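# Sort boxes: full ones into tote, empty ones to desks

## Task

Place each full box in the room completely inside the tote, and return each empty box to the desk it belongs on. The robot must not tip over or finish leaning, or the task fails. Any placement that stays put only because the robot is holding it does not count.

## Robot and tools

ROBOT. A Hello Robot Stretch 3 with one arm: a two-wheel drive base, a lift that slides up and down a mast, and a telescoping arm that reaches out to the robot's right side. The base is 0.33 m long and 0.34 m wide and cannot move sideways, so to shift the gripper forward or back you drive the base. Turning in place pivots about the point midway between the drive wheels, 0.05 m behind the front edge. With the arm retracted and the wrist folded, a turn sweeps a circle of radius 0.28 m. With the wrist unfolded and level, the gripper reaches outside that circle.

FRAMES. Base frame: origin on the floor between the drive wheels, x forward, y left, z up. hand_pose is reported in this frame, at the point where the closed fingertips meet. With all wrist joints at zero, the hand frame's x points up, its y points back along the arm toward the mast, and its z points to the robot's rear. Odometry frame = base frame at the scene's start. Heading is positive to the left, in -3.142 to 3.142. base_odometry counts only wheel turns, so slipping shows up as travel.

execute_actions(actions, cameras). actions is a list holding one action or none. An empty list just returns the state and pictures. An action can contain:
- base: exactly one key. translate_m is a relative drive in metres from the base's current spot, range -1 to 1, forward positive. rotate_rad is a relative turn in place in radians, range -3.2 to 3.2, left (counter-clockwise seen from above) positive. Either one counts from the base position in the latest state report.
- joints: absolute targets by name. lift_m 0 to 1.1 (arm height on the mast). arm_m 0 to 0.52 (extension). wrist_yaw_rad -1.345 to 4.42 (0 points along the arm, positive swings toward the front, 3.0 folds over the base). wrist_pitch_rad -1.57 to 0.451 (0 level, negative tips the fingers down). wrist_roll_rad -2.911 to 2.911 (0 means the fingers sit side by side, level). gripper_m -0.089 to 0.179 (larger is wider; the real fingertip gap is about 0.007 smaller when nearly shut and 0.025 smaller when fully open, and 0 below 0.007). head_pan_rad -3.953 to 1.73 (0 forward, positive left, -1.57 looks along the arm). head_tilt_rad -1.53 to 0.419 (negative looks down). Done tolerances are ±0.004 for lift, arm and gripper, ±0.02 for yaw, roll, pan and tilt, and ±0.05 for pitch.
- contact_limits: only arm_m, as a motor effort percentage from 1 to 100. The arm stops when its effort hits that value, and the sign is negative when retracting. Until the next action the limit also caps the arm's holding force. Too low a value stops it immediately.
The motions in one action start together. A joint or the base that you leave out may still be pushing toward an older target. Any action lasts at most 15 s. Unknown keys or out-of-range values reject the whole call. cameras is a list of head_camera, nav_camera, wrist_camera or all; null or leaving it out gives all, and [] gives none. If a result reports a stop, the remaining calls in that reply are skipped.

wait(seconds 0 to 10): no new command is sent; it returns the state and images. zoom_image(camera, region [x0,y0,x1,y1] in pixels, up to 504x504) zooms into the latest full image. finished_scene(scene 1 or 2) ends the scene after the last command has been held. It cannot be undone, and its result gives the next scene's task.

RESULT LINES. base_status and joint_status: done, off_target (stopped short and may still be pushing), contact_stop, time_out or torque_fault. After the last three, the old target is dropped. on_its_own covers things you did not command; its held at value is the target being held, not the actual position. motor_effort is in percent, positive toward higher joint values, with the peak in brackets. Readings are noisy and offset; a rest effort outside the normal range suggests pushing or carrying a load. A positive effort on a wheel pushes the robot forward. lidar_m: 12 sectors of 30 degrees, the first straight ahead and then counter-clockwise (4th left, 7th behind, 10th right). It scans one plane 0.17 m above the floor, range 0.15 to 12 m, '-' means nothing seen, it misses clear objects, and the robot's own body can block sectors 5, 6, 9 and 10. wrist_depth_mm (45 to 1000) and head_depth_mm (280 to 4000) are 7x7 grids of median depth in mm. base_tilt is in degrees, forward and right positive, with up to about 4 degrees of fixed bias. turned_by_wheels and turned_by_imu give the turn since the last result.

CAMERAS. head_camera and nav_camera move with head pan and tilt. wrist_camera is on the gripper. The calibration lines give K and T_world_to_cam from the base frame; the errors are small but grow for the wrist camera.

SPEED. The base reaches 0.30 m/s and 1.9 rad/s only when the arm is stowed (lift_m < 0.30, arm_m < 0.03, wrist_yaw_rad > 2.54); otherwise 0.10 m/s and 0.63 rad/s.

GRIPPER. To grasp, command a width smaller than the object; a smaller value squeezes harder, but a stall guard lowers the force, so heavy objects can slip. To release, open at least 0.02 beyond the touch value. Neither the reading nor done proves you are holding anything.

CONTACT. The arm and lift stop with contact_stop when they push hard, then go slack until their next command. A slack lift can sag under a load or get pushed up by closing the fingers on a surface. The base, wrist and head do not stop; they keep pushing.

SAFETY. Fold or unfold the wrist only with lift_m between 0.32 and 0.95, wrist_pitch_rad -0.4 and roll near 0. Once folded, the lift may go down to 0.25. With yaw below -0.4, keep pitch at -0.5 or lower. Pushing on something rigid with the gripper above about 0.45 m can tip the robot, more so with a higher contact limit or a second push. Never drive while gripping or pushing something fixed. If the robot snags, reverse the move in small steps. If it leans, free the gripper, and lower the lift to about 0.2 if it stays tilted. Avoid drops, slams and hard pushes. Loose objects may occasionally get nudged by outside forces.

Each tool is called as name(argument=value, ...) on one line, values as JSON.

## Session

execute_actions(actions=[])

Scene clock: 0.00 s.
base_odometry: x=+0.000 y=+0.000 heading=+0.000 (m, m, rad; odometry frame)
turned_by_wheels: +0.000 (rad since the last result)
turned_by_imu: +0.000 (rad since the last result)
base_tilt: forward=+0.0 right=+0.8 (deg)
lidar_m: 0.79 0.80 1.02 2.20 1.52 1.02 0.95 0.96 1.22 1.53 1.21 0.85
head_depth_mm: 771 776 778 784 786 791 795 / 759 764 767 772 773 779 782 / 748 752 755 759 763 767 771 / 738 741 744 748 751 756 760 / 727 732 734 736 740 745 748 / 716 719 723 726 730 733 736 / 706 709 713 718 720 723 728
base_status: not commanded
joint_positions: lift_m=+0.350 arm_m=+0.000 wrist_yaw_rad=+3.078 wrist_pitch_rad=-0.432 wrist_roll_rad=+0.000 gripper_m=+0.037 head_pan_rad=-0.020 head_tilt_rad=-0.021
joint_status: not commanded
motor_effort: left_wheel=+0 right_wheel=+0 lift_m=+35 arm_m=+0 wrist_yaw_rad=+1 wrist_pitch_rad=+6 wrist_roll_rad=+0 gripper_m=+0 head_pan_rad=+0 head_tilt_rad=+1 (%)
hand_pose: x=-0.0071 y=+0.0777 z=+0.3592 quat_wxyz=(+0.174, +0.695, +0.130, +0.686) (m; base frame)
wrist_depth_mm: - - - - - - 783 / - - - - - - 798 / - - - - - - 806 / 851 845 - 841 847 860 787 / 682 689 682 695 682 683 689 / 576 571 576 571 599 584 578 / 492 510 - - 484 497 498
pictures: head_camera (sideways: a quarter turn clockwise sets it upright), nav_camera (sideways: a quarter turn counterclockwise sets it upright), wrist_camera
Images, in order (width x height): head_camera 896x504, nav_camera 672x504, wrist_camera 644x364.

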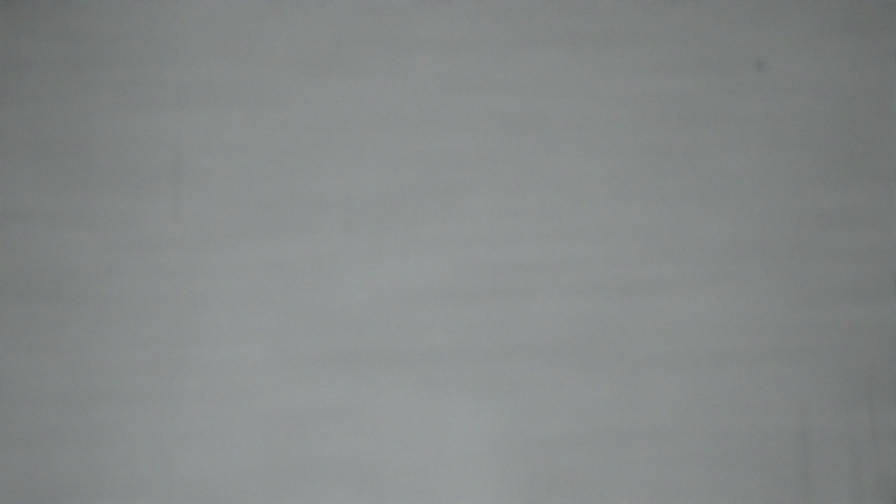

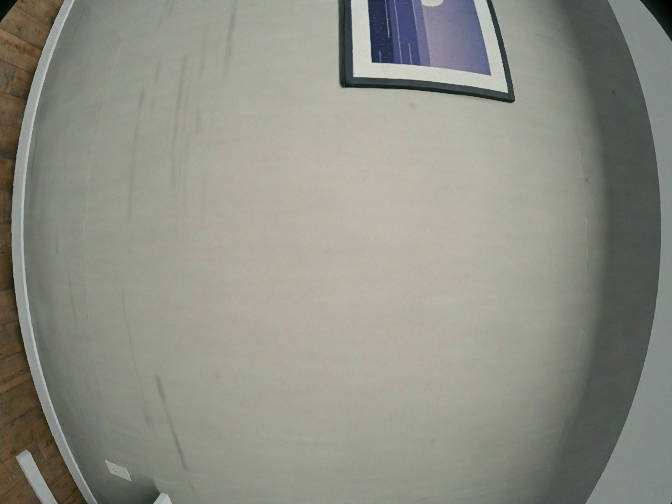

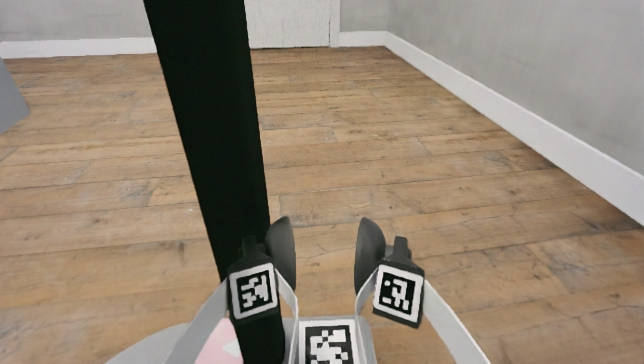

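Facing a wall. Look around with the head.

execute_actions(actions=[{"joints":{"head_pan_rad":1.6,"head_tilt_rad":-0.5}}], cameras=["head_camera","nav_camera"])

execute_actions(actions=[{"joints":{"head_pan_rad":-1.6,"head_tilt_rad":-0.5}}], cameras=["head_camera","nav_camera"])

execute_actions(actions=[{"joints":{"head_pan_rad":-3.1,"head_tilt_rad":-0.5}}], cameras=["head_camera","nav_camera"])

Scene clock: 3.83 s.
base_odometry: x=+0.000 y=+0.000 heading=+0.000 (m, m, rad; odometry frame)
turned_by_wheels: +0.000 (rad since the last result)
turned_by_imu: +0.000 (rad since the last result)
base_tilt: forward=+0.1 right=+0.9 (deg)
lidar_m: 0.79 0.80 1.02 2.19 1.52 1.02 0.95 0.96 1.22 1.53 1.21 0.85
head_depth_mm: 1798 1834 1875 1914 1884 1597 1328 / 1944 2105 2276 2428 2002 1602 1337 / 1916 2077 2283 2461 2000 1596 1340 / 1891 2045 2241 2447 2008 1605 1334 / 1877 2027 2227 2411 2005 1620 1336 / 1861 2002 2192 2378 2008 1608 1333 / 1833 2010 2187 2351 2014 1598 1375
base_status: not commanded
joint_positions: lift_m=+0.350 arm_m=+0.000 wrist_yaw_rad=+3.078 wrist_pitch_rad=-0.432 wrist_roll_rad=+0.000 gripper_m=+0.037 head_pan_rad=+1.593 head_tilt_rad=-0.494
joint_status: all done
motor_effort: left_wheel=+0(0) right_wheel=+0(1) lift_m=+36(35) arm_m=+0(0) wrist_yaw_rad=+2(0) wrist_pitch_rad=+6(6) wrist_roll_rad=+0(0) gripper_m=+0(1) head_pan_rad=+6(63) head_tilt_rad=-2(20) (%)
hand_pose: x=-0.0071 y=+0.0777 z=+0.3592 quat_wxyz=(+0.174, +0.695, +0.130, +0.686) (m; base frame)
wrist_depth_mm: - - - - - - 790 / - - - - - - 795 / - - - - - - 800 / 839 862 - 852 851 868 779 / 692 688 694 679 695 684 690 / 577 566 575 577 598 586 581 / 499 509 - - 485 503 505
pictures: head_camera (sideways: a quarter turn clockwise sets it upright), nav_camera (sideways: a quarter turn counterclockwise sets it upright)
camera_calibration (this result's frames):
head_camera: T_world_to_cam=[[-0.00639027, -0.516664, -0.856164, 1.13795], [-0.999971, 0.00685626, 0.00332612, 0.00192435], [0.0041516, 0.856161, -0.516693, 0.633906], [0, 0, 0, 1]] pos_world=[0.00656438, 0.0451991, 1.3018]
nav_camera: T_world_to_cam=[[-0.00976744, 0.494679, 0.869021, -1.09227], [0.998055, 0.058334, -0.0219882, 0.0751754], [-0.0615705, 0.867116, -0.494287, 0.601451], [0, 0, 0, 1]] pos_world=[-0.0486662, 0.014409, 1.24814]
Images, in order (width x height): head_camera 896x504, nav_camera 672x504.

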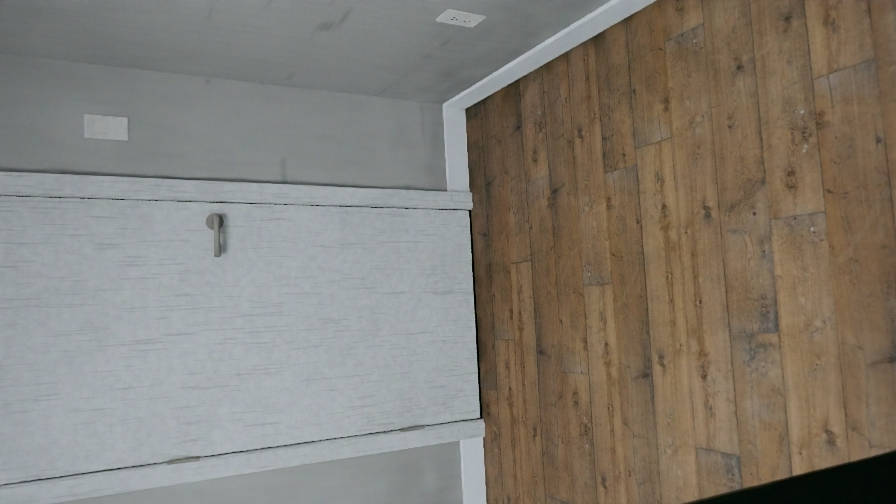

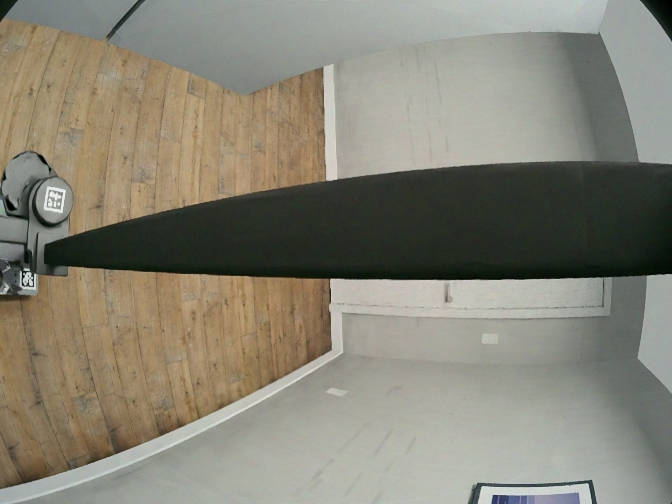

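Scene clock: 5.83 s.
base_odometry: x=+0.000 y=+0.000 heading=+0.000 (m, m, rad; odometry frame)
turned_by_wheels: +0.000 (rad since the last result)
turned_by_imu: +0.000 (rad since the last result)
base_tilt: forward=+0.0 right=+0.8 (deg)
lidar_m: 0.79 0.80 1.02 2.20 1.51 1.02 0.95 0.96 1.22 1.53 1.21 0.85
head_depth_mm: 1361 1471 1599 1210 1012 1559 1336 / 1343 1459 1575 1207 1011 1600 1334 / 1322 1436 1547 1207 1012 1601 1333 / 1303 1415 1525 1207 972 1602 1328 / 1286 1390 1504 1208 974 1610 1331 / 1267 1374 1500 1211 972 1612 1331 / 1251 1351 1472 1207 936 1599 1327
base_status: not commanded
joint_positions: lift_m=+0.350 arm_m=+0.000 wrist_yaw_rad=+3.078 wrist_pitch_rad=-0.432 wrist_roll_rad=+0.000 gripper_m=+0.037 head_pan_rad=-1.593 head_tilt_rad=-0.494
joint_status: all done
motor_effort: left_wheel=+0(0) right_wheel=+1(0) lift_m=+35(35) arm_m=+0(1) wrist_yaw_rad=+0(1) wrist_pitch_rad=+6(6) wrist_roll_rad=+0(0) gripper_m=+0(0) head_pan_rad=-4(61) head_tilt_rad=-2(2) (%)
hand_pose: x=-0.0071 y=+0.0777 z=+0.3592 quat_wxyz=(+0.174, +0.695, +0.130, +0.686) (m; base frame)
wrist_depth_mm: - - - - - - 800 / - - - - - - 796 / - - - - - - 825 / 863 839 - 854 854 870 790 / 689 679 689 681 684 693 694 / 574 576 576 579 597 577 582 / 492 514 - - 485 496 496
pictures: head_camera (sideways: a quarter turn clockwise sets it upright), nav_camera (sideways: a quarter turn counterclockwise sets it upright)
camera_calibration (this result's frames):
head_camera: T_world_to_cam=[[0.0290794, 0.51609, -0.856041, 1.13757], [0.998705, -0.050767, 0.00331923, -0.0102586], [-0.0417456, -0.855029, -0.516898, 0.634452], [0, 0, 0, 1]] pos_world=[0.00365107, -0.045135, 1.30179]
nav_camera: T_world_to_cam=[[-0.0119718, -0.494839, 0.868902, -1.0921], [-0.999654, -0.01444, -0.0219969, 0.0873728], [0.0234319, -0.868865, -0.494494, 0.601202], [0, 0, 0, 1]] pos_world=[0.0601809, -0.0167874, 1.24814]
Images, in order (width x height): head_camera 896x504, nav_camera 672x504.

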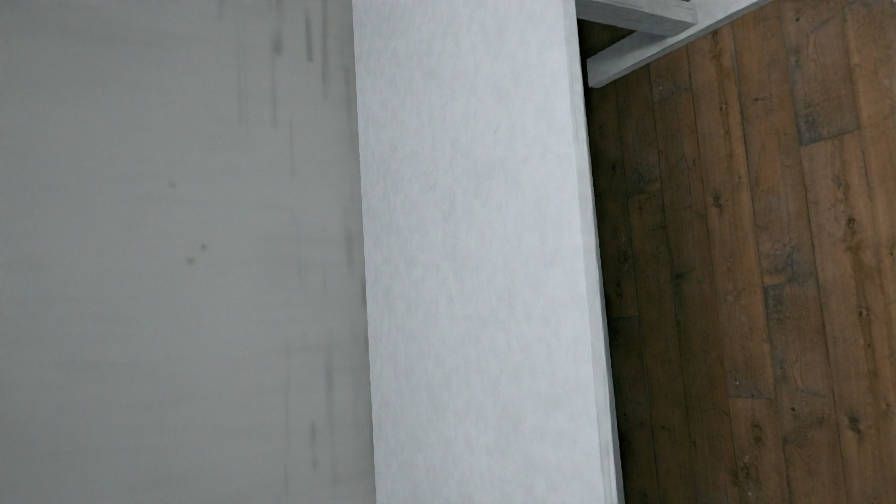

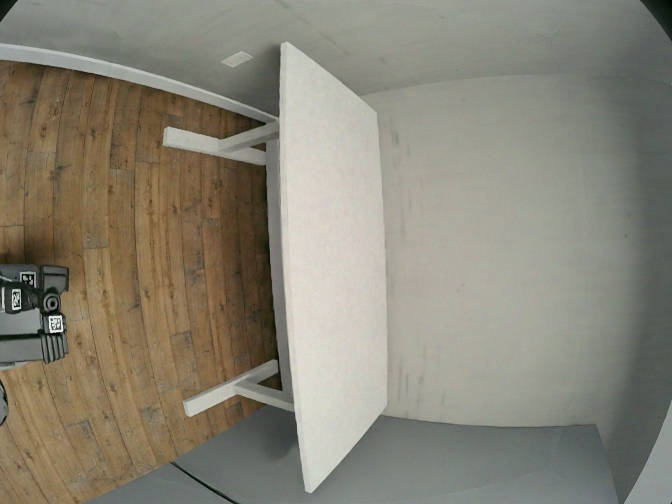

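Scene clock: 7.13 s.
base_odometry: x=+0.000 y=+0.000 heading=+0.000 (m, m, rad; odometry frame)
turned_by_wheels: +0.000 (rad since the last result)
turned_by_imu: +0.000 (rad since the last result)
base_tilt: forward=+0.1 right=+0.8 (deg)
lidar_m: 0.79 0.80 1.01 2.19 1.52 1.02 0.95 0.96 1.22 1.53 1.21 0.85
head_depth_mm: 817 892 967 1062 1187 1346 1335 / 803 869 954 1052 1189 1342 1332 / 796 866 947 1045 1162 1310 1336 / 791 858 937 1037 1147 1301 1336 / 785 853 930 1027 1142 1276 1331 / 780 847 924 1016 1130 1268 1337 / 776 842 919 1008 1117 1254 1332
base_status: not commanded
joint_positions: lift_m=+0.350 arm_m=+0.000 wrist_yaw_rad=+3.078 wrist_pitch_rad=-0.432 wrist_roll_rad=+0.000 gripper_m=+0.037 head_pan_rad=-3.093 head_tilt_rad=-0.494
joint_status: all done
motor_effort: left_wheel=+0(0) right_wheel=+0(0) lift_m=+35(35) arm_m=-1(0) wrist_yaw_rad=+1(1) wrist_pitch_rad=+6(6) wrist_roll_rad=+0(0) gripper_m=+0(0) head_pan_rad=-5(64) head_tilt_rad=-2(2) (%)
hand_pose: x=-0.0071 y=+0.0777 z=+0.3592 quat_wxyz=(+0.174, +0.695, +0.130, +0.686) (m; base frame)
wrist_depth_mm: - - - - - - 776 / - - - - - - 808 / - - - - - - 824 / 836 846 - 845 864 857 801 / 688 681 686 675 694 681 683 / 579 570 577 585 601 576 582 / 495 501 - - 484 498 498
pictures: head_camera (sideways: a quarter turn clockwise sets it upright), nav_camera (sideways: a quarter turn counterclockwise sets it upright)
camera_calibration (this result's frames):
head_camera: T_world_to_cam=[[0.51688, 0.00750231, -0.856025, 1.13458], [0.0200073, -0.999794, 0.00331835, -0.00428742], [-0.855824, -0.0188419, -0.516924, 0.639452], [0, 0, 0, 1]] pos_world=[-0.0390952, -0.000749978, 1.30179]
nav_camera: T_world_to_cam=[[-0.494472, -0.0230638, 0.868887, -1.08914], [-0.0851175, 0.996128, -0.021998, 0.0817956], [-0.865016, -0.0848349, -0.494521, 0.606656], [0, 0, 0, 1]] pos_world=[-0.00681809, -0.0551328, 1.24814]
Images, in order (width x height): head_camera 896x504, nav_camera 672x504.

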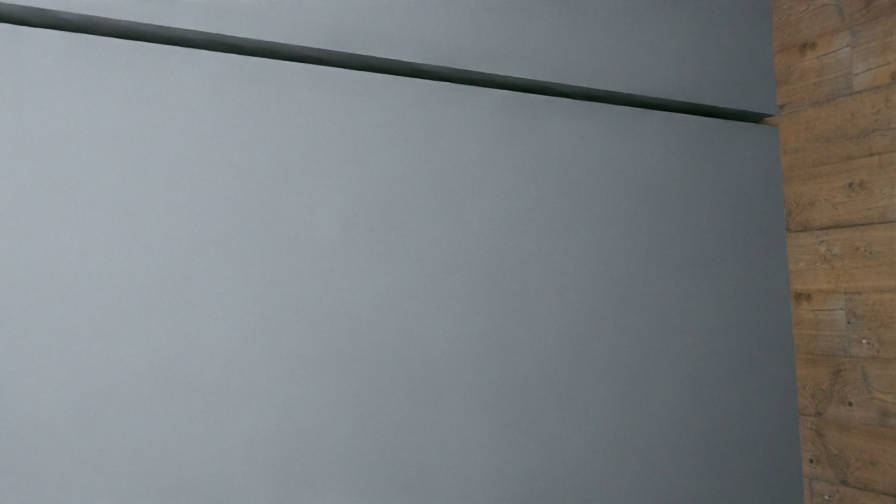

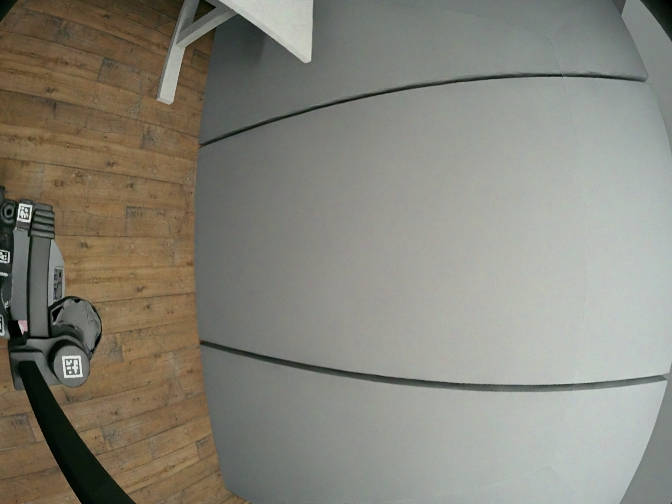

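execute_actions(actions=[{"base":{"rotate_rad":1.571},"joints":{"head_pan_rad":0,"head_tilt_rad":-0.5}}], cameras=[])

execute_actions(actions=[{"base":{"translate_m":1.0}}], cameras=[])

execute_actions(actions=[{"base":{"translate_m":0.6},"joints":{"head_pan_rad":1.5}}], cameras=["head_camera","nav_camera"])

Scene clock: 13.97 s.
base_odometry: x=+0.000 y=+0.000 heading=+1.571 (m, m, rad; odometry frame)
turned_by_wheels: +1.571 (rad since the last result)
turned_by_imu: +1.554 (rad since the last result)
base_tilt: forward=+0.0 right=+0.8 (deg)
lidar_m: 2.17 1.53 1.02 0.95 0.96 1.21 1.53 1.21 0.85 0.79 0.80 1.02
head_depth_mm: 1669 1713 1762 1804 1834 1598 1338 / 1946 2090 2257 2341 2010 1595 1328 / 1933 2098 2282 2457 2012 1604 1336 / 1903 2057 2246 2432 2009 1611 1337 / 1868 2025 2212 2408 2012 1605 1334 / 1840 1995 2184 2370 2000 1600 1330 / 1832 1975 2137 2333 2023 1602 1331
base_status: done
joint_positions: lift_m=+0.350 arm_m=+0.000 wrist_yaw_rad=+3.078 wrist_pitch_rad=-0.432 wrist_roll_rad=+0.000 gripper_m=+0.037 head_pan_rad=-0.007 head_tilt_rad=-0.494
joint_status: all done
motor_effort: left_wheel=-2(5) right_wheel=+2(3) lift_m=+35(35) arm_m=+0(0) wrist_yaw_rad=+1(1) wrist_pitch_rad=+6(6) wrist_roll_rad=+0(0) gripper_m=+0(0) head_pan_rad=+6(62) head_tilt_rad=-2(2) (%)
hand_pose: x=-0.0071 y=+0.0777 z=+0.3592 quat_wxyz=(+0.174, +0.695, +0.130, +0.686) (m; base frame)
wrist_depth_mm: 811 845 884 914 976 - - / 884 925 988 - - - - / 972 996 - - - - - / 836 851 - 866 852 838 855 / 683 689 690 675 690 694 704 / 571 576 579 577 603 574 583 / 492 512 - - 488 495 499
pictures: none
No camera images: the call's "cameras" was empty. Leave "cameras" out to get every camera's image.

Scene clock: 25.20 s.
base_odometry: x=+0.000 y=+1.000 heading=+1.571 (m, m, rad; odometry frame)
turned_by_wheels: +0.000 (rad since the last result)
turned_by_imu: +0.000 (rad since the last result)
base_tilt: forward=+0.0 right=+0.8 (deg)
lidar_m: 1.23 1.24 1.60 1.06 1.07 1.36 2.20 1.09 0.73 0.68 0.69 0.87
head_depth_mm: 1085 1184 1299 1425 1552 1545 1332 / 1071 1162 1276 1412 1577 1599 1334 / 1038 1126 1236 1358 1533 1597 1330 / 1027 1117 1204 1348 1500 1604 1338 / 1018 1105 1205 1328 1467 1578 1333 / 1006 1086 1188 1301 1447 1554 1335 / 994 1075 1170 1284 1425 1538 1329
base_status: done
joint_positions: lift_m=+0.350 arm_m=+0.000 wrist_yaw_rad=+3.078 wrist_pitch_rad=-0.432 wrist_roll_rad=+0.000 gripper_m=+0.037 head_pan_rad=-0.007 head_tilt_rad=-0.494
joint_status: not commanded
motor_effort: left_wheel=-2(2) right_wheel=+2(5) lift_m=+35(35) arm_m=+0(1) wrist_yaw_rad=+1(1) wrist_pitch_rad=+6(6) wrist_roll_rad=+0(0) gripper_m=+0(0) head_pan_rad=+6(5) head_tilt_rad=-2(2) (%)
hand_pose: x=-0.0071 y=+0.0777 z=+0.3592 quat_wxyz=(+0.174, +0.695, +0.130, +0.686) (m; base frame)
wrist_depth_mm: 906 939 - - - - - / 996 - - - - - - / - - - - - - - / 867 855 - 850 855 852 877 / 683 682 681 687 690 686 699 / 572 576 576 579 595 577 571 / 490 515 - - 480 502 500
pictures: none
No camera images: the call's "cameras" was empty. Leave "cameras" out to get every camera's image.

Scene clock: 32.43 s.
base_odometry: x=+0.000 y=+1.600 heading=+1.571 (m, m, rad; odometry frame)
turned_by_wheels: +0.000 (rad since the last result)
turned_by_imu: +0.000 (rad since the last result)
base_tilt: forward=+0.1 right=+0.9 (deg)
lidar_m: 0.63 0.64 0.81 1.80 1.31 1.45 2.70 0.98 0.66 0.61 0.62 0.67
head_depth_mm: 1172 1211 1250 1300 1356 1412 1313 / 1450 1510 1580 1657 1742 1601 1331 / 1860 1997 2125 2258 2007 1612 1338 / 2720 2971 3260 2688 2009 1608 1330 / 3524 3815 - 2690 2000 1600 1327 / 3505 3690 - 2688 2018 1609 1332 / 3412 3605 3793 2670 1944 1579 1334
base_status: done
joint_positions: lift_m=+0.350 arm_m=+0.000 wrist_yaw_rad=+3.078 wrist_pitch_rad=-0.432 wrist_roll_rad=+0.000 gripper_m=+0.037 head_pan_rad=+1.493 head_tilt_rad=-0.494
joint_status: all done
motor_effort: left_wheel=-2(3) right_wheel=+2(4) lift_m=+35(35) arm_m=+0(0) wrist_yaw_rad=+1(0) wrist_pitch_rad=+6(6) wrist_roll_rad=+0(0) gripper_m=+1(1) head_pan_rad=+5(60) head_tilt_rad=-2(2) (%)
hand_pose: x=-0.0071 y=+0.0777 z=+0.3592 quat_wxyz=(+0.174, +0.695, +0.130, +0.686) (m; base frame)
wrist_depth_mm: 965 985 - - - 918 633 / - - - - - 926 646 / - - - - - 924 659 / 853 852 - 856 860 813 657 / 692 695 689 701 698 686 646 / 568 581 578 578 595 580 568 / 485 510 - - 477 491 493
pictures: head_camera (sideways: a quarter turn clockwise sets it upright), nav_camera (sideways: a quarter turn counterclockwise sets it upright)
camera_calibration (this result's frames):
head_camera: T_world_to_cam=[[-0.0579608, -0.513975, -0.855845, 1.13785], [-0.994295, 0.106617, 0.00330831, 0.00191291], [0.0895477, 0.851154, -0.517222, 0.634073], [0, 0, 0, 1]] pos_world=[0.0110728, 0.044927, 1.30177]
nav_camera: T_world_to_cam=[[0.0396903, 0.49372, 0.868715, -1.09217], [0.998893, -0.041573, -0.0220106, 0.0751996], [0.025248, 0.868627, -0.494823, 0.601619], [0, 0, 0, 1]] pos_world=[-0.0469574, 0.0197694, 1.24813]
Images, in order (width x height): head_camera 896x504, nav_camera 672x504.

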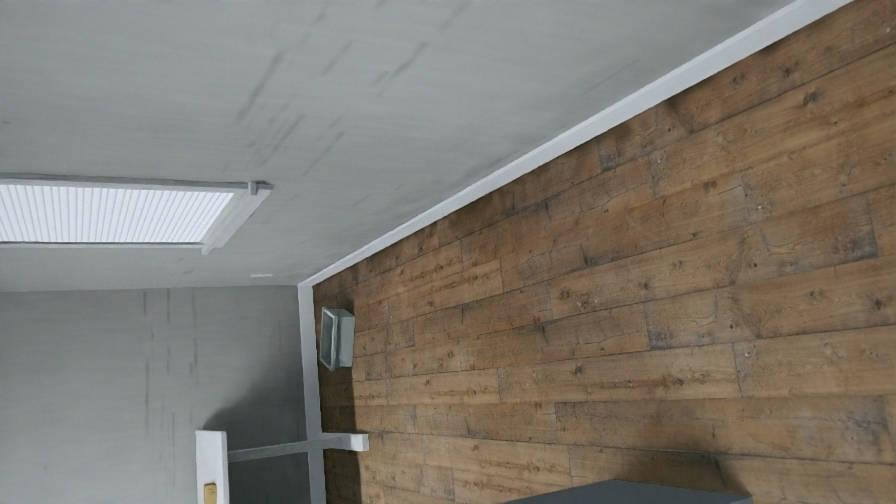

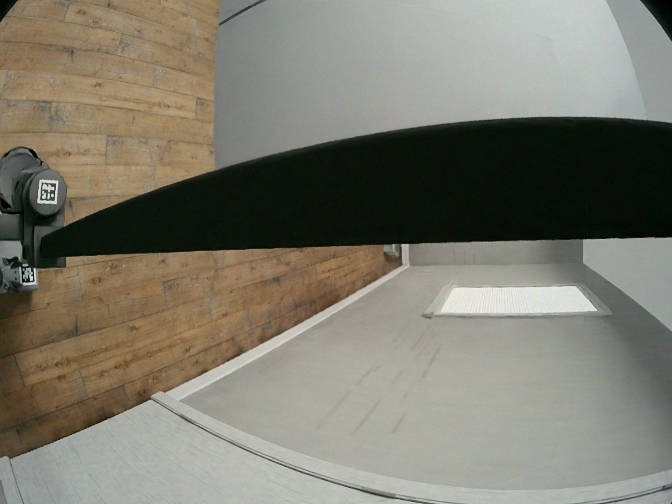

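execute_actions(actions=[{"base":{"rotate_rad":1.6},"joints":{"head_pan_rad":0,"lift_m":0.26}}], cameras=[])

execute_actions(actions=[{"base":{"translate_m":1.0}}], cameras=[])

execute_actions(actions=[{"base":{"translate_m":1.0},"joints":{"head_pan_rad":0.9}}], cameras=["head_camera","nav_camera"])

Scene clock: 38.70 s.
base_odometry: x=+0.000 y=+1.600 heading=-3.113 (m, m, rad; odometry frame)
turned_by_wheels: +1.600 (rad since the last result)
turned_by_imu: +1.577 (rad since the last result)
base_tilt: forward=+0.0 right=+0.8 (deg)
lidar_m: 1.90 1.17 1.47 2.70 0.96 0.65 0.61 0.62 0.66 0.63 0.64 0.83
head_depth_mm: 1508 1540 1567 1611 1649 1556 1331 / 1982 2014 2126 2183 1942 1604 1332 / 2920 3074 3213 2694 2017 1602 1331 / 3554 3838 3778 2675 2010 1604 1330 / 3544 3796 - 2690 2010 1600 1332 / 3484 3731 - 2682 1931 1597 1334 / 3423 3640 1437 1379 1347 1483 1334
base_status: done
joint_positions: lift_m=+0.261 arm_m=+0.000 wrist_yaw_rad=+3.078 wrist_pitch_rad=-0.432 wrist_roll_rad=+0.000 gripper_m=+0.037 head_pan_rad=+0.007 head_tilt_rad=-0.495
joint_status: all done
motor_effort: left_wheel=-2(5) right_wheel=+2(7) lift_m=+15(28) arm_m=-1(0) wrist_yaw_rad=+0(1) wrist_pitch_rad=+6(7) wrist_roll_rad=+0(0) gripper_m=+0(1) head_pan_rad=-3(62) head_tilt_rad=-2(2) (%)
hand_pose: x=-0.0071 y=+0.0776 z=+0.2703 quat_wxyz=(+0.174, +0.695, +0.130, +0.686) (m; base frame)
wrist_depth_mm: 876 - - - - - - / 855 - - - - - - / 809 918 - 930 914 941 909 / 694 690 - 695 695 692 708 / 565 559 558 566 568 562 565 / 470 501 - - 487 467 470 / - - - - 391 402 404
pictures: none
No camera images: the call's "cameras" was empty. Leave "cameras" out to get every camera's image.

Scene clock: 43.70 s.
base_odometry: x=-1.000 y=+1.571 heading=-3.113 (m, m, rad; odometry frame)
turned_by_wheels: +0.000 (rad since the last result)
turned_by_imu: +0.001 (rad since the last result)
base_tilt: forward=+0.0 right=+0.8 (deg)
lidar_m: 1.64 0.63 0.43 0.42 2.51 1.71 1.61 0.85 0.60 0.56 0.57 0.74
head_depth_mm: 1292 1321 1339 1389 1428 1440 1314 / 1678 1755 1803 1885 1865 1598 1328 / 2583 2687 2797 2570 2002 1599 1327 / 2707 2942 3200 2690 2000 1599 1321 / 2691 2884 3161 2682 2003 1601 1333 / 2651 2840 3098 2673 2010 1601 1330 / 2608 2816 3115 2650 2010 1607 1333
base_status: done
joint_positions: lift_m=+0.261 arm_m=+0.000 wrist_yaw_rad=+3.078 wrist_pitch_rad=-0.432 wrist_roll_rad=+0.000 gripper_m=+0.037 head_pan_rad=+0.007 head_tilt_rad=-0.495
joint_status: not commanded
motor_effort: left_wheel=-2(5) right_wheel=+1(8) lift_m=+15(15) arm_m=-1(0) wrist_yaw_rad=+0(0) wrist_pitch_rad=+6(6) wrist_roll_rad=+0(1) gripper_m=+0(0) head_pan_rad=-3(5) head_tilt_rad=-2(2) (%)
hand_pose: x=-0.0071 y=+0.0776 z=+0.2703 quat_wxyz=(+0.174, +0.695, +0.130, +0.686) (m; base frame)
wrist_depth_mm: - - - - 425 436 454 / - - - - 463 483 499 / 902 910 - 848 517 534 567 / 681 701 - 685 580 596 644 / 555 555 547 563 561 562 569 / 466 494 - - 488 469 472 / - - - - 395 403 408
pictures: none
No camera images: the call's "cameras" was empty. Leave "cameras" out to get every camera's image.

Scene clock: 48.70 s.
base_odometry: x=-1.999 y=+1.542 heading=-3.113 (m, m, rad; odometry frame)
turned_by_wheels: +0.000 (rad since the last result)
turned_by_imu: +0.001 (rad since the last result)
base_tilt: forward=+0.1 right=+0.8 (deg)
lidar_m: 1.39 1.77 2.40 2.36 0.64 0.64 2.60 0.74 0.51 0.47 0.48 0.62
head_depth_mm: 2052 2175 1824 2427 1996 1603 1335 / 2217 2387 1965 2624 2001 1602 1329 / 2398 2590 2150 2686 2007 1599 1326 / 2606 2849 2418 2595 1994 1598 1334 / 2889 3143 3407 2677 2010 1599 1330 / 3210 3478 3702 2665 2022 1596 1334 / 3124 3315 3471 2683 2004 1610 1331
base_status: done
joint_positions: lift_m=+0.261 arm_m=+0.000 wrist_yaw_rad=+3.078 wrist_pitch_rad=-0.432 wrist_roll_rad=+0.000 gripper_m=+0.037 head_pan_rad=+0.893 head_tilt_rad=-0.495
joint_status: all done
motor_effort: left_wheel=-2(5) right_wheel=+2(6) lift_m=+15(15) arm_m=+0(0) wrist_yaw_rad=+0(0) wrist_pitch_rad=+6(6) wrist_roll_rad=+0(0) gripper_m=+0(0) head_pan_rad=+4(61) head_tilt_rad=-1(2) (%)
hand_pose: x=-0.0071 y=+0.0776 z=+0.2703 quat_wxyz=(+0.174, +0.695, +0.130, +0.686) (m; base frame)
wrist_depth_mm: - - - - - - - / 962 - - - - - - / 543 832 - 907 894 921 921 / 570 697 - 706 706 694 704 / 563 561 560 556 553 559 560 / 467 497 - - 492 476 473 / - - - - 394 403 404
pictures: head_camera (sideways: a quarter turn clockwise sets it upright), nav_camera (sideways: a quarter turn counterclockwise sets it upright)
camera_calibration (this result's frames):
head_camera: T_world_to_cam=[[-0.338426, -0.392024, -0.855444, 1.13904], [-0.760488, 0.649343, 0.00328599, 0.000515748], [0.554189, 0.651668, -0.517884, 0.6321], [0, 0, 0, 1]] pos_world=[0.0355685, 0.0342749, 1.30173]
nav_camera: T_world_to_cam=[[0.311917, 0.385628, 0.868331, -1.09333], [0.800996, -0.598264, -0.0220388, 0.0764434], [0.510992, 0.702404, -0.495495, 0.59953], [0, 0, 0, 1]] pos_world=[-0.0265582, 0.0462392, 1.24812]
Images, in order (width x height): head_camera 896x504, nav_camera 672x504.

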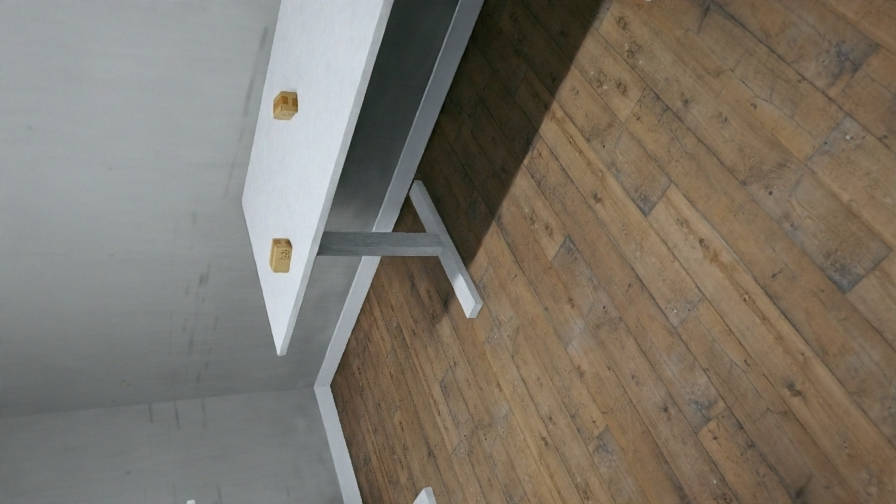

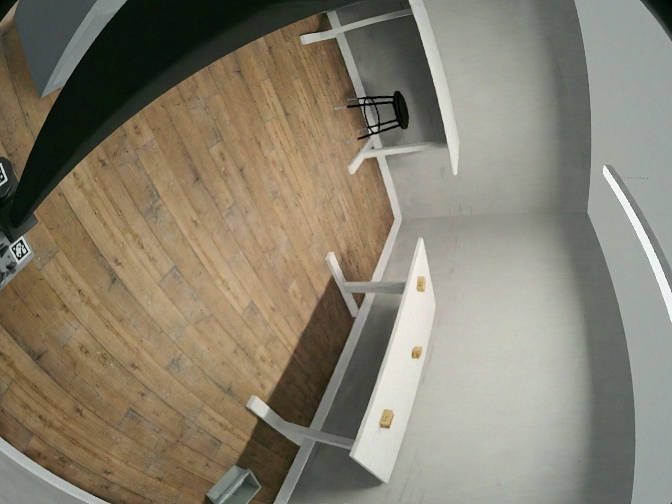

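execute_actions(actions=[{"base":{"rotate_rad":0.9},"joints":{"head_pan_rad":1.1,"head_tilt_rad":-0.45}}], cameras=["head_camera","nav_camera"])

Scene clock: 52.97 s.
base_odometry: x=-1.999 y=+1.542 heading=-2.213 (m, m, rad; odometry frame)
turned_by_wheels: +0.900 (rad since the last result)
turned_by_imu: +0.887 (rad since the last result)
base_tilt: forward=+0.0 right=+0.8 (deg)
lidar_m: 2.40 2.74 1.43 0.64 2.60 0.92 0.54 0.47 0.47 0.56 0.99 1.77
head_depth_mm: 2708 2852 3117 2874 2103 1658 1364 / 2722 2933 3193 2907 2098 1656 1363 / 1990 2113 2333 2479 2108 1656 1363 / 1216 1315 1425 1552 1727 1608 1368 / 1243 1343 1222 1560 1299 1517 1320 / 1284 1390 1119 1551 1249 1012 1260 / 1265 1340 1121 739 1119 774 859
base_status: done
joint_positions: lift_m=+0.261 arm_m=+0.000 wrist_yaw_rad=+3.078 wrist_pitch_rad=-0.432 wrist_roll_rad=+0.000 gripper_m=+0.037 head_pan_rad=+1.093 head_tilt_rad=-0.457
joint_status: all done
motor_effort: left_wheel=-2(6) right_wheel=+1(7) lift_m=+15(15) arm_m=+0(0) wrist_yaw_rad=+1(1) wrist_pitch_rad=+6(6) wrist_roll_rad=+0(0) gripper_m=+0(0) head_pan_rad=+5(30) head_tilt_rad=+2(7) (%)
hand_pose: x=-0.0071 y=+0.0776 z=+0.2703 quat_wxyz=(+0.174, +0.695, +0.130, +0.686) (m; base frame)
wrist_depth_mm: - - 791 666 - - - / - - 880 749 - - - / 922 897 - 805 874 905 903 / 683 691 - 705 700 691 707 / 556 554 561 571 559 567 569 / 466 503 - - 490 475 475 / - - - - 396 405 402
pictures: head_camera (sideways: a quarter turn clockwise sets it upright), nav_camera (sideways: a quarter turn counterclockwise sets it upright)
camera_calibration (this result's frames):
head_camera: T_world_to_cam=[[-0.238744, -0.422443, -0.874382, 1.16312], [-0.874429, 0.485134, 0.00437217, -0.000203483], [0.422346, 0.765628, -0.485219, 0.590403], [0, 0, 0, 1]] pos_world=[0.0281568, 0.0394232, 1.30349]
nav_camera: T_world_to_cam=[[0.213818, 0.410488, 0.886443, -1.11635], [0.904282, -0.426436, -0.0206496, 0.0740058], [0.369535, 0.80601, -0.462377, 0.5573], [0, 0, 0, 1]] pos_world=[-0.0341675, 0.0406194, 1.2488]
Images, in order (width x height): head_camera 896x504, nav_camera 672x504.

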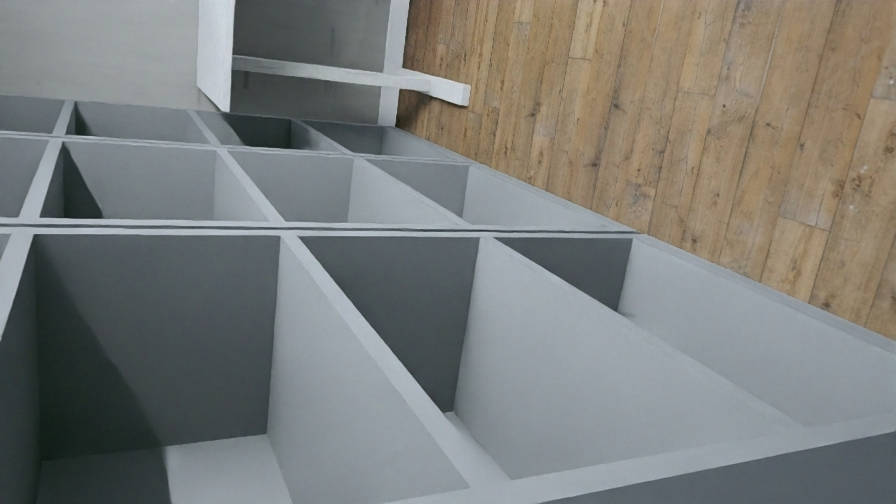

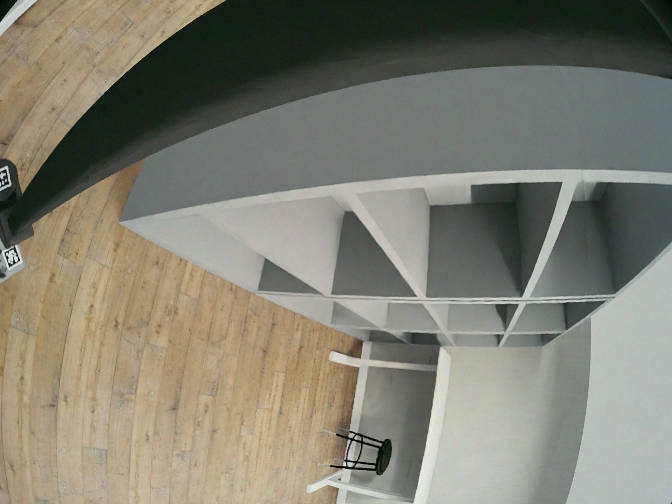

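execute_actions(actions=[{"base":{"translate_m":1.0},"joints":{"head_pan_rad":0.5,"head_tilt_rad":-0.6}}], cameras=["head_camera","nav_camera"])

execute_actions(actions=[{"joints":{"head_pan_rad":-0.6,"head_tilt_rad":-0.45}}], cameras=["head_camera","nav_camera"])

execute_actions(actions=[{"joints":{"head_pan_rad":-1.2,"head_tilt_rad":-0.45}}], cameras=["head_camera"])

Scene clock: 60.47 s.
base_odometry: x=-2.598 y=+0.742 heading=-2.213 (m, m, rad; odometry frame)
turned_by_wheels: +0.000 (rad since the last result)
turned_by_imu: +0.000 (rad since the last result)
base_tilt: forward=+0.0 right=+0.9 (deg)
lidar_m: 1.40 1.96 1.96 1.28 1.35 1.11 1.36 1.20 1.20 1.41 1.05 1.48
head_depth_mm: 2359 2501 2500 2197 1793 1481 1256 / 2393 2668 2864 2286 1797 1479 1260 / 2335 2577 2831 2277 1800 1475 1253 / 2277 2512 2745 2297 1790 1473 1252 / 2185 2089 2667 2278 1791 1476 1259 / 2160 2364 2628 2207 1790 1486 1257 / 2087 2309 2445 2200 1791 1477 1254
base_status: done
joint_positions: lift_m=+0.261 arm_m=+0.000 wrist_yaw_rad=+3.078 wrist_pitch_rad=-0.432 wrist_roll_rad=+0.000 gripper_m=+0.037 head_pan_rad=+0.507 head_tilt_rad=-0.593
joint_status: all done
motor_effort: left_wheel=-2(4) right_wheel=+2(6) lift_m=+15(15) arm_m=-1(1) wrist_yaw_rad=+1(1) wrist_pitch_rad=+7(6) wrist_roll_rad=+0(0) gripper_m=+0(0) head_pan_rad=-5(50) head_tilt_rad=-2(11) (%)
hand_pose: x=-0.0071 y=+0.0776 z=+0.2703 quat_wxyz=(+0.174, +0.695, +0.130, +0.686) (m; base frame)
wrist_depth_mm: - - - - - - - / - - - - - - - / 848 900 - 925 932 912 930 / 689 688 - 696 700 706 700 / 557 558 558 553 561 561 556 / 466 502 - - 488 474 475 / - - - - 396 404 407
pictures: head_camera (sideways: a quarter turn clockwise sets it upright), nav_camera (sideways: a quarter turn counterclockwise sets it upright)
camera_calibration (this result's frames):
head_camera: T_world_to_cam=[[-0.532271, -0.275381, -0.800533, 1.06862], [-0.460037, 0.8879, 0.000442168, 0.00238557], [0.710671, 0.36851, -0.599289, 0.737054], [0, 0, 0, 1]] pos_world=[0.0460919, 0.0205483, 1.29718]
nav_camera: T_world_to_cam=[[0.506501, 0.280097, 0.815477, -1.0256], [0.514907, -0.856867, -0.0255008, 0.0826926], [0.691612, 0.432811, -0.578227, 0.706068], [0, 0, 0, 1]] pos_world=[-0.0114379, 0.0525293, 1.24673]
Images, in order (width x height): head_camera 896x504, nav_camera 672x504.

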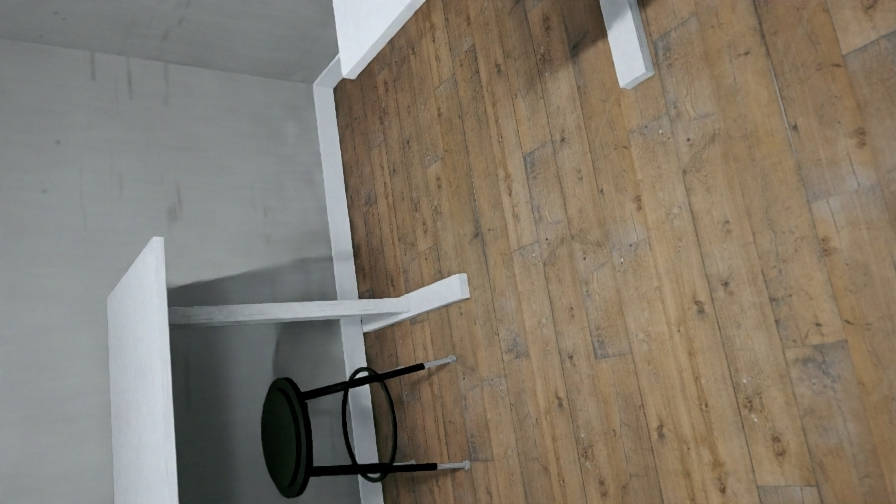

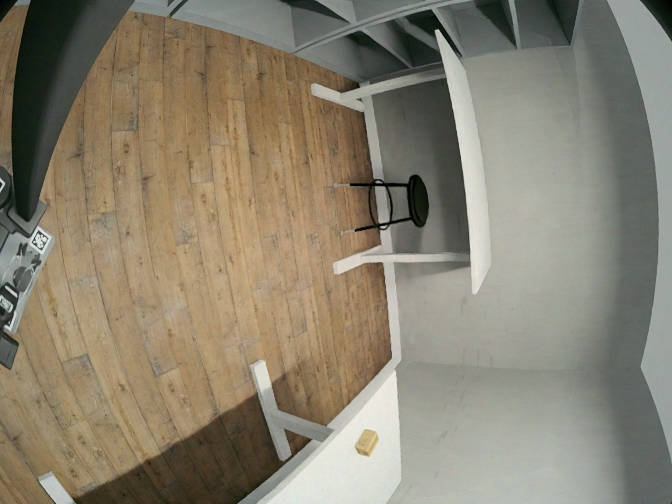

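Scene clock: 61.60 s.
base_odometry: x=-2.598 y=+0.742 heading=-2.213 (m, m, rad; odometry frame)
turned_by_wheels: +0.000 (rad since the last result)
turned_by_imu: +0.000 (rad since the last result)
base_tilt: forward=+0.0 right=+0.8 (deg)
lidar_m: 1.40 1.95 1.96 1.28 1.35 1.11 1.37 1.20 1.20 1.40 1.05 1.48
head_depth_mm: 1205 1293 1392 1298 918 1324 1322 / 1220 1326 1425 1293 943 1561 1369 / 1247 1345 1457 1296 943 1607 1361 / 1272 1378 1488 1305 944 1600 1363 / 1295 1397 1512 1303 944 1660 1364 / 1318 1424 1559 1239 948 1652 1363 / 1347 1458 1595 1298 984 1654 1364
base_status: not commanded
joint_positions: lift_m=+0.261 arm_m=+0.000 wrist_yaw_rad=+3.078 wrist_pitch_rad=-0.432 wrist_roll_rad=+0.000 gripper_m=+0.037 head_pan_rad=-0.593 head_tilt_rad=-0.458
joint_status: all done
motor_effort: left_wheel=-2(2) right_wheel=+2(2) lift_m=+15(15) arm_m=+0(0) wrist_yaw_rad=+0(0) wrist_pitch_rad=+6(6) wrist_roll_rad=+0(0) gripper_m=+0(0) head_pan_rad=-4(63) head_tilt_rad=+3(11) (%)
hand_pose: x=-0.0071 y=+0.0776 z=+0.2703 quat_wxyz=(+0.174, +0.695, +0.130, +0.686) (m; base frame)
wrist_depth_mm: - - - - - - - / - - - - - - - / 859 903 - 901 905 916 926 / 694 691 - 683 705 698 685 / 555 554 564 569 551 567 563 / 465 492 - - 485 469 473 / - - - - 390 407 405
pictures: head_camera (sideways: a quarter turn clockwise sets it upright), nav_camera (sideways: a quarter turn counterclockwise sets it upright)
camera_calibration (this result's frames):
head_camera: T_world_to_cam=[[-0.393015, 0.286107, -0.873889, 1.16342], [0.582211, 0.813026, 0.00434307, -0.00905112], [0.711738, -0.507081, -0.486106, 0.589791], [0, 0, 0, 1]] pos_world=[0.0427351, -0.0264329, 1.30344]
nav_camera: T_world_to_cam=[[0.384007, -0.259981, 0.885973, -1.11678], [-0.527336, -0.849405, -0.0206873, 0.0827878], [0.757928, -0.459262, -0.463275, 0.5561], [0, 0, 0, 1]] pos_world=[0.0510244, 0.0353741, 1.24878]
Images, in order (width x height): head_camera 896x504, nav_camera 672x504.

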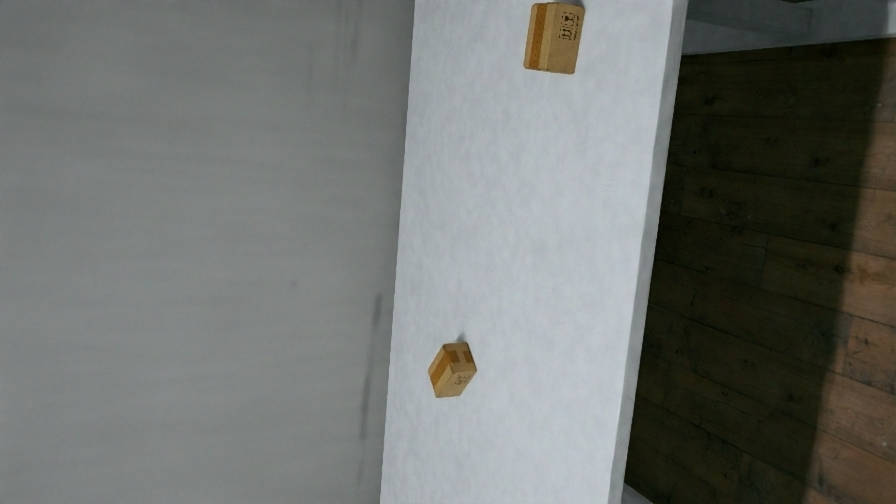

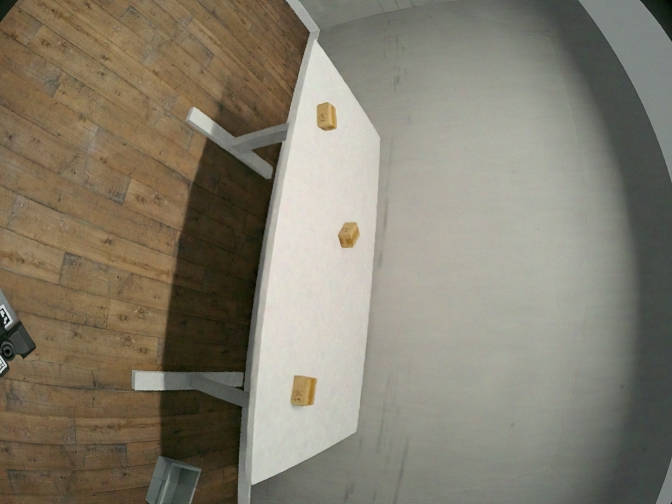

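Scene clock: 62.50 s.
base_odometry: x=-2.598 y=+0.742 heading=-2.213 (m, m, rad; odometry frame)
turned_by_wheels: +0.000 (rad since the last result)
turned_by_imu: +0.000 (rad since the last result)
base_tilt: forward=+0.0 right=+0.8 (deg)
lidar_m: 1.40 1.95 1.96 1.28 1.35 1.11 1.37 1.20 1.20 1.40 1.05 1.49
head_depth_mm: 1518 1624 1738 1850 1893 1596 1359 / 1465 1592 1742 1920 2025 1603 1366 / 1403 1523 1661 1828 1958 1664 1365 / 1355 1459 1588 1704 984 1658 1366 / 1304 1402 1518 1301 943 1520 1362 / 1258 1354 1454 1302 937 1560 1366 / 1210 1296 1395 1298 946 1519 1360
base_status: not commanded
joint_positions: lift_m=+0.261 arm_m=+0.000 wrist_yaw_rad=+3.078 wrist_pitch_rad=-0.432 wrist_roll_rad=+0.000 gripper_m=+0.037 head_pan_rad=-1.193 head_tilt_rad=-0.458
joint_status: all done
motor_effort: left_wheel=-2(1) right_wheel=+1(2) lift_m=+15(15) arm_m=+0(0) wrist_yaw_rad=+0(1) wrist_pitch_rad=+6(6) wrist_roll_rad=+0(0) gripper_m=-1(1) head_pan_rad=-5(53) head_tilt_rad=+2(3) (%)
hand_pose: x=-0.0071 y=+0.0776 z=+0.2703 quat_wxyz=(+0.174, +0.695, +0.130, +0.686) (m; base frame)
wrist_depth_mm: - - - - - - - / - - - - - - - / 857 910 - 903 915 900 944 / 675 696 - 684 680 698 689 / 554 565 554 564 556 560 561 / 465 501 - - 490 472 471 / - - - - 392 404 403
pictures: head_camera (sideways: a quarter turn clockwise sets it upright)
camera_calibration (this result's frames):
head_camera: T_world_to_cam=[[-0.162815, 0.458031, -0.873899, 1.16203], [0.939588, 0.342281, 0.00434364, -0.0112319], [0.301108, -0.820397, -0.486089, 0.592274], [0, 0, 0, 1]] pos_world=[0.0214112, -0.0425017, 1.30344]
Images, in order (width x height): head_camera 896x504.

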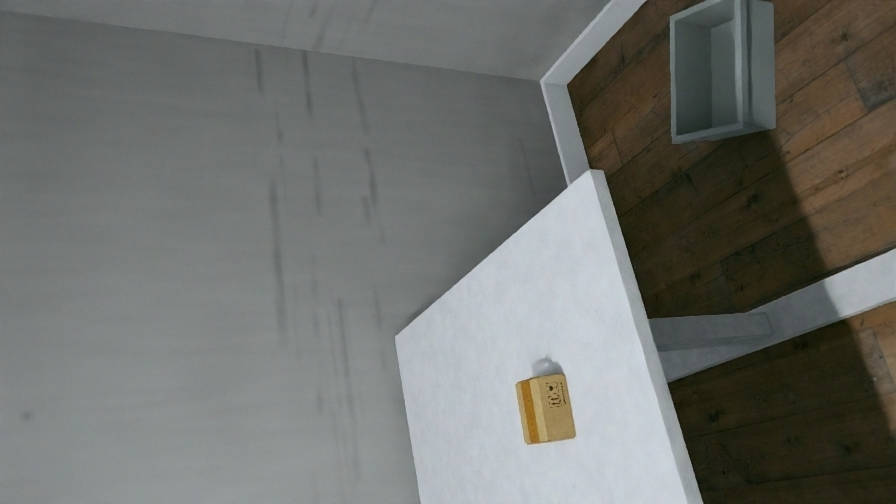

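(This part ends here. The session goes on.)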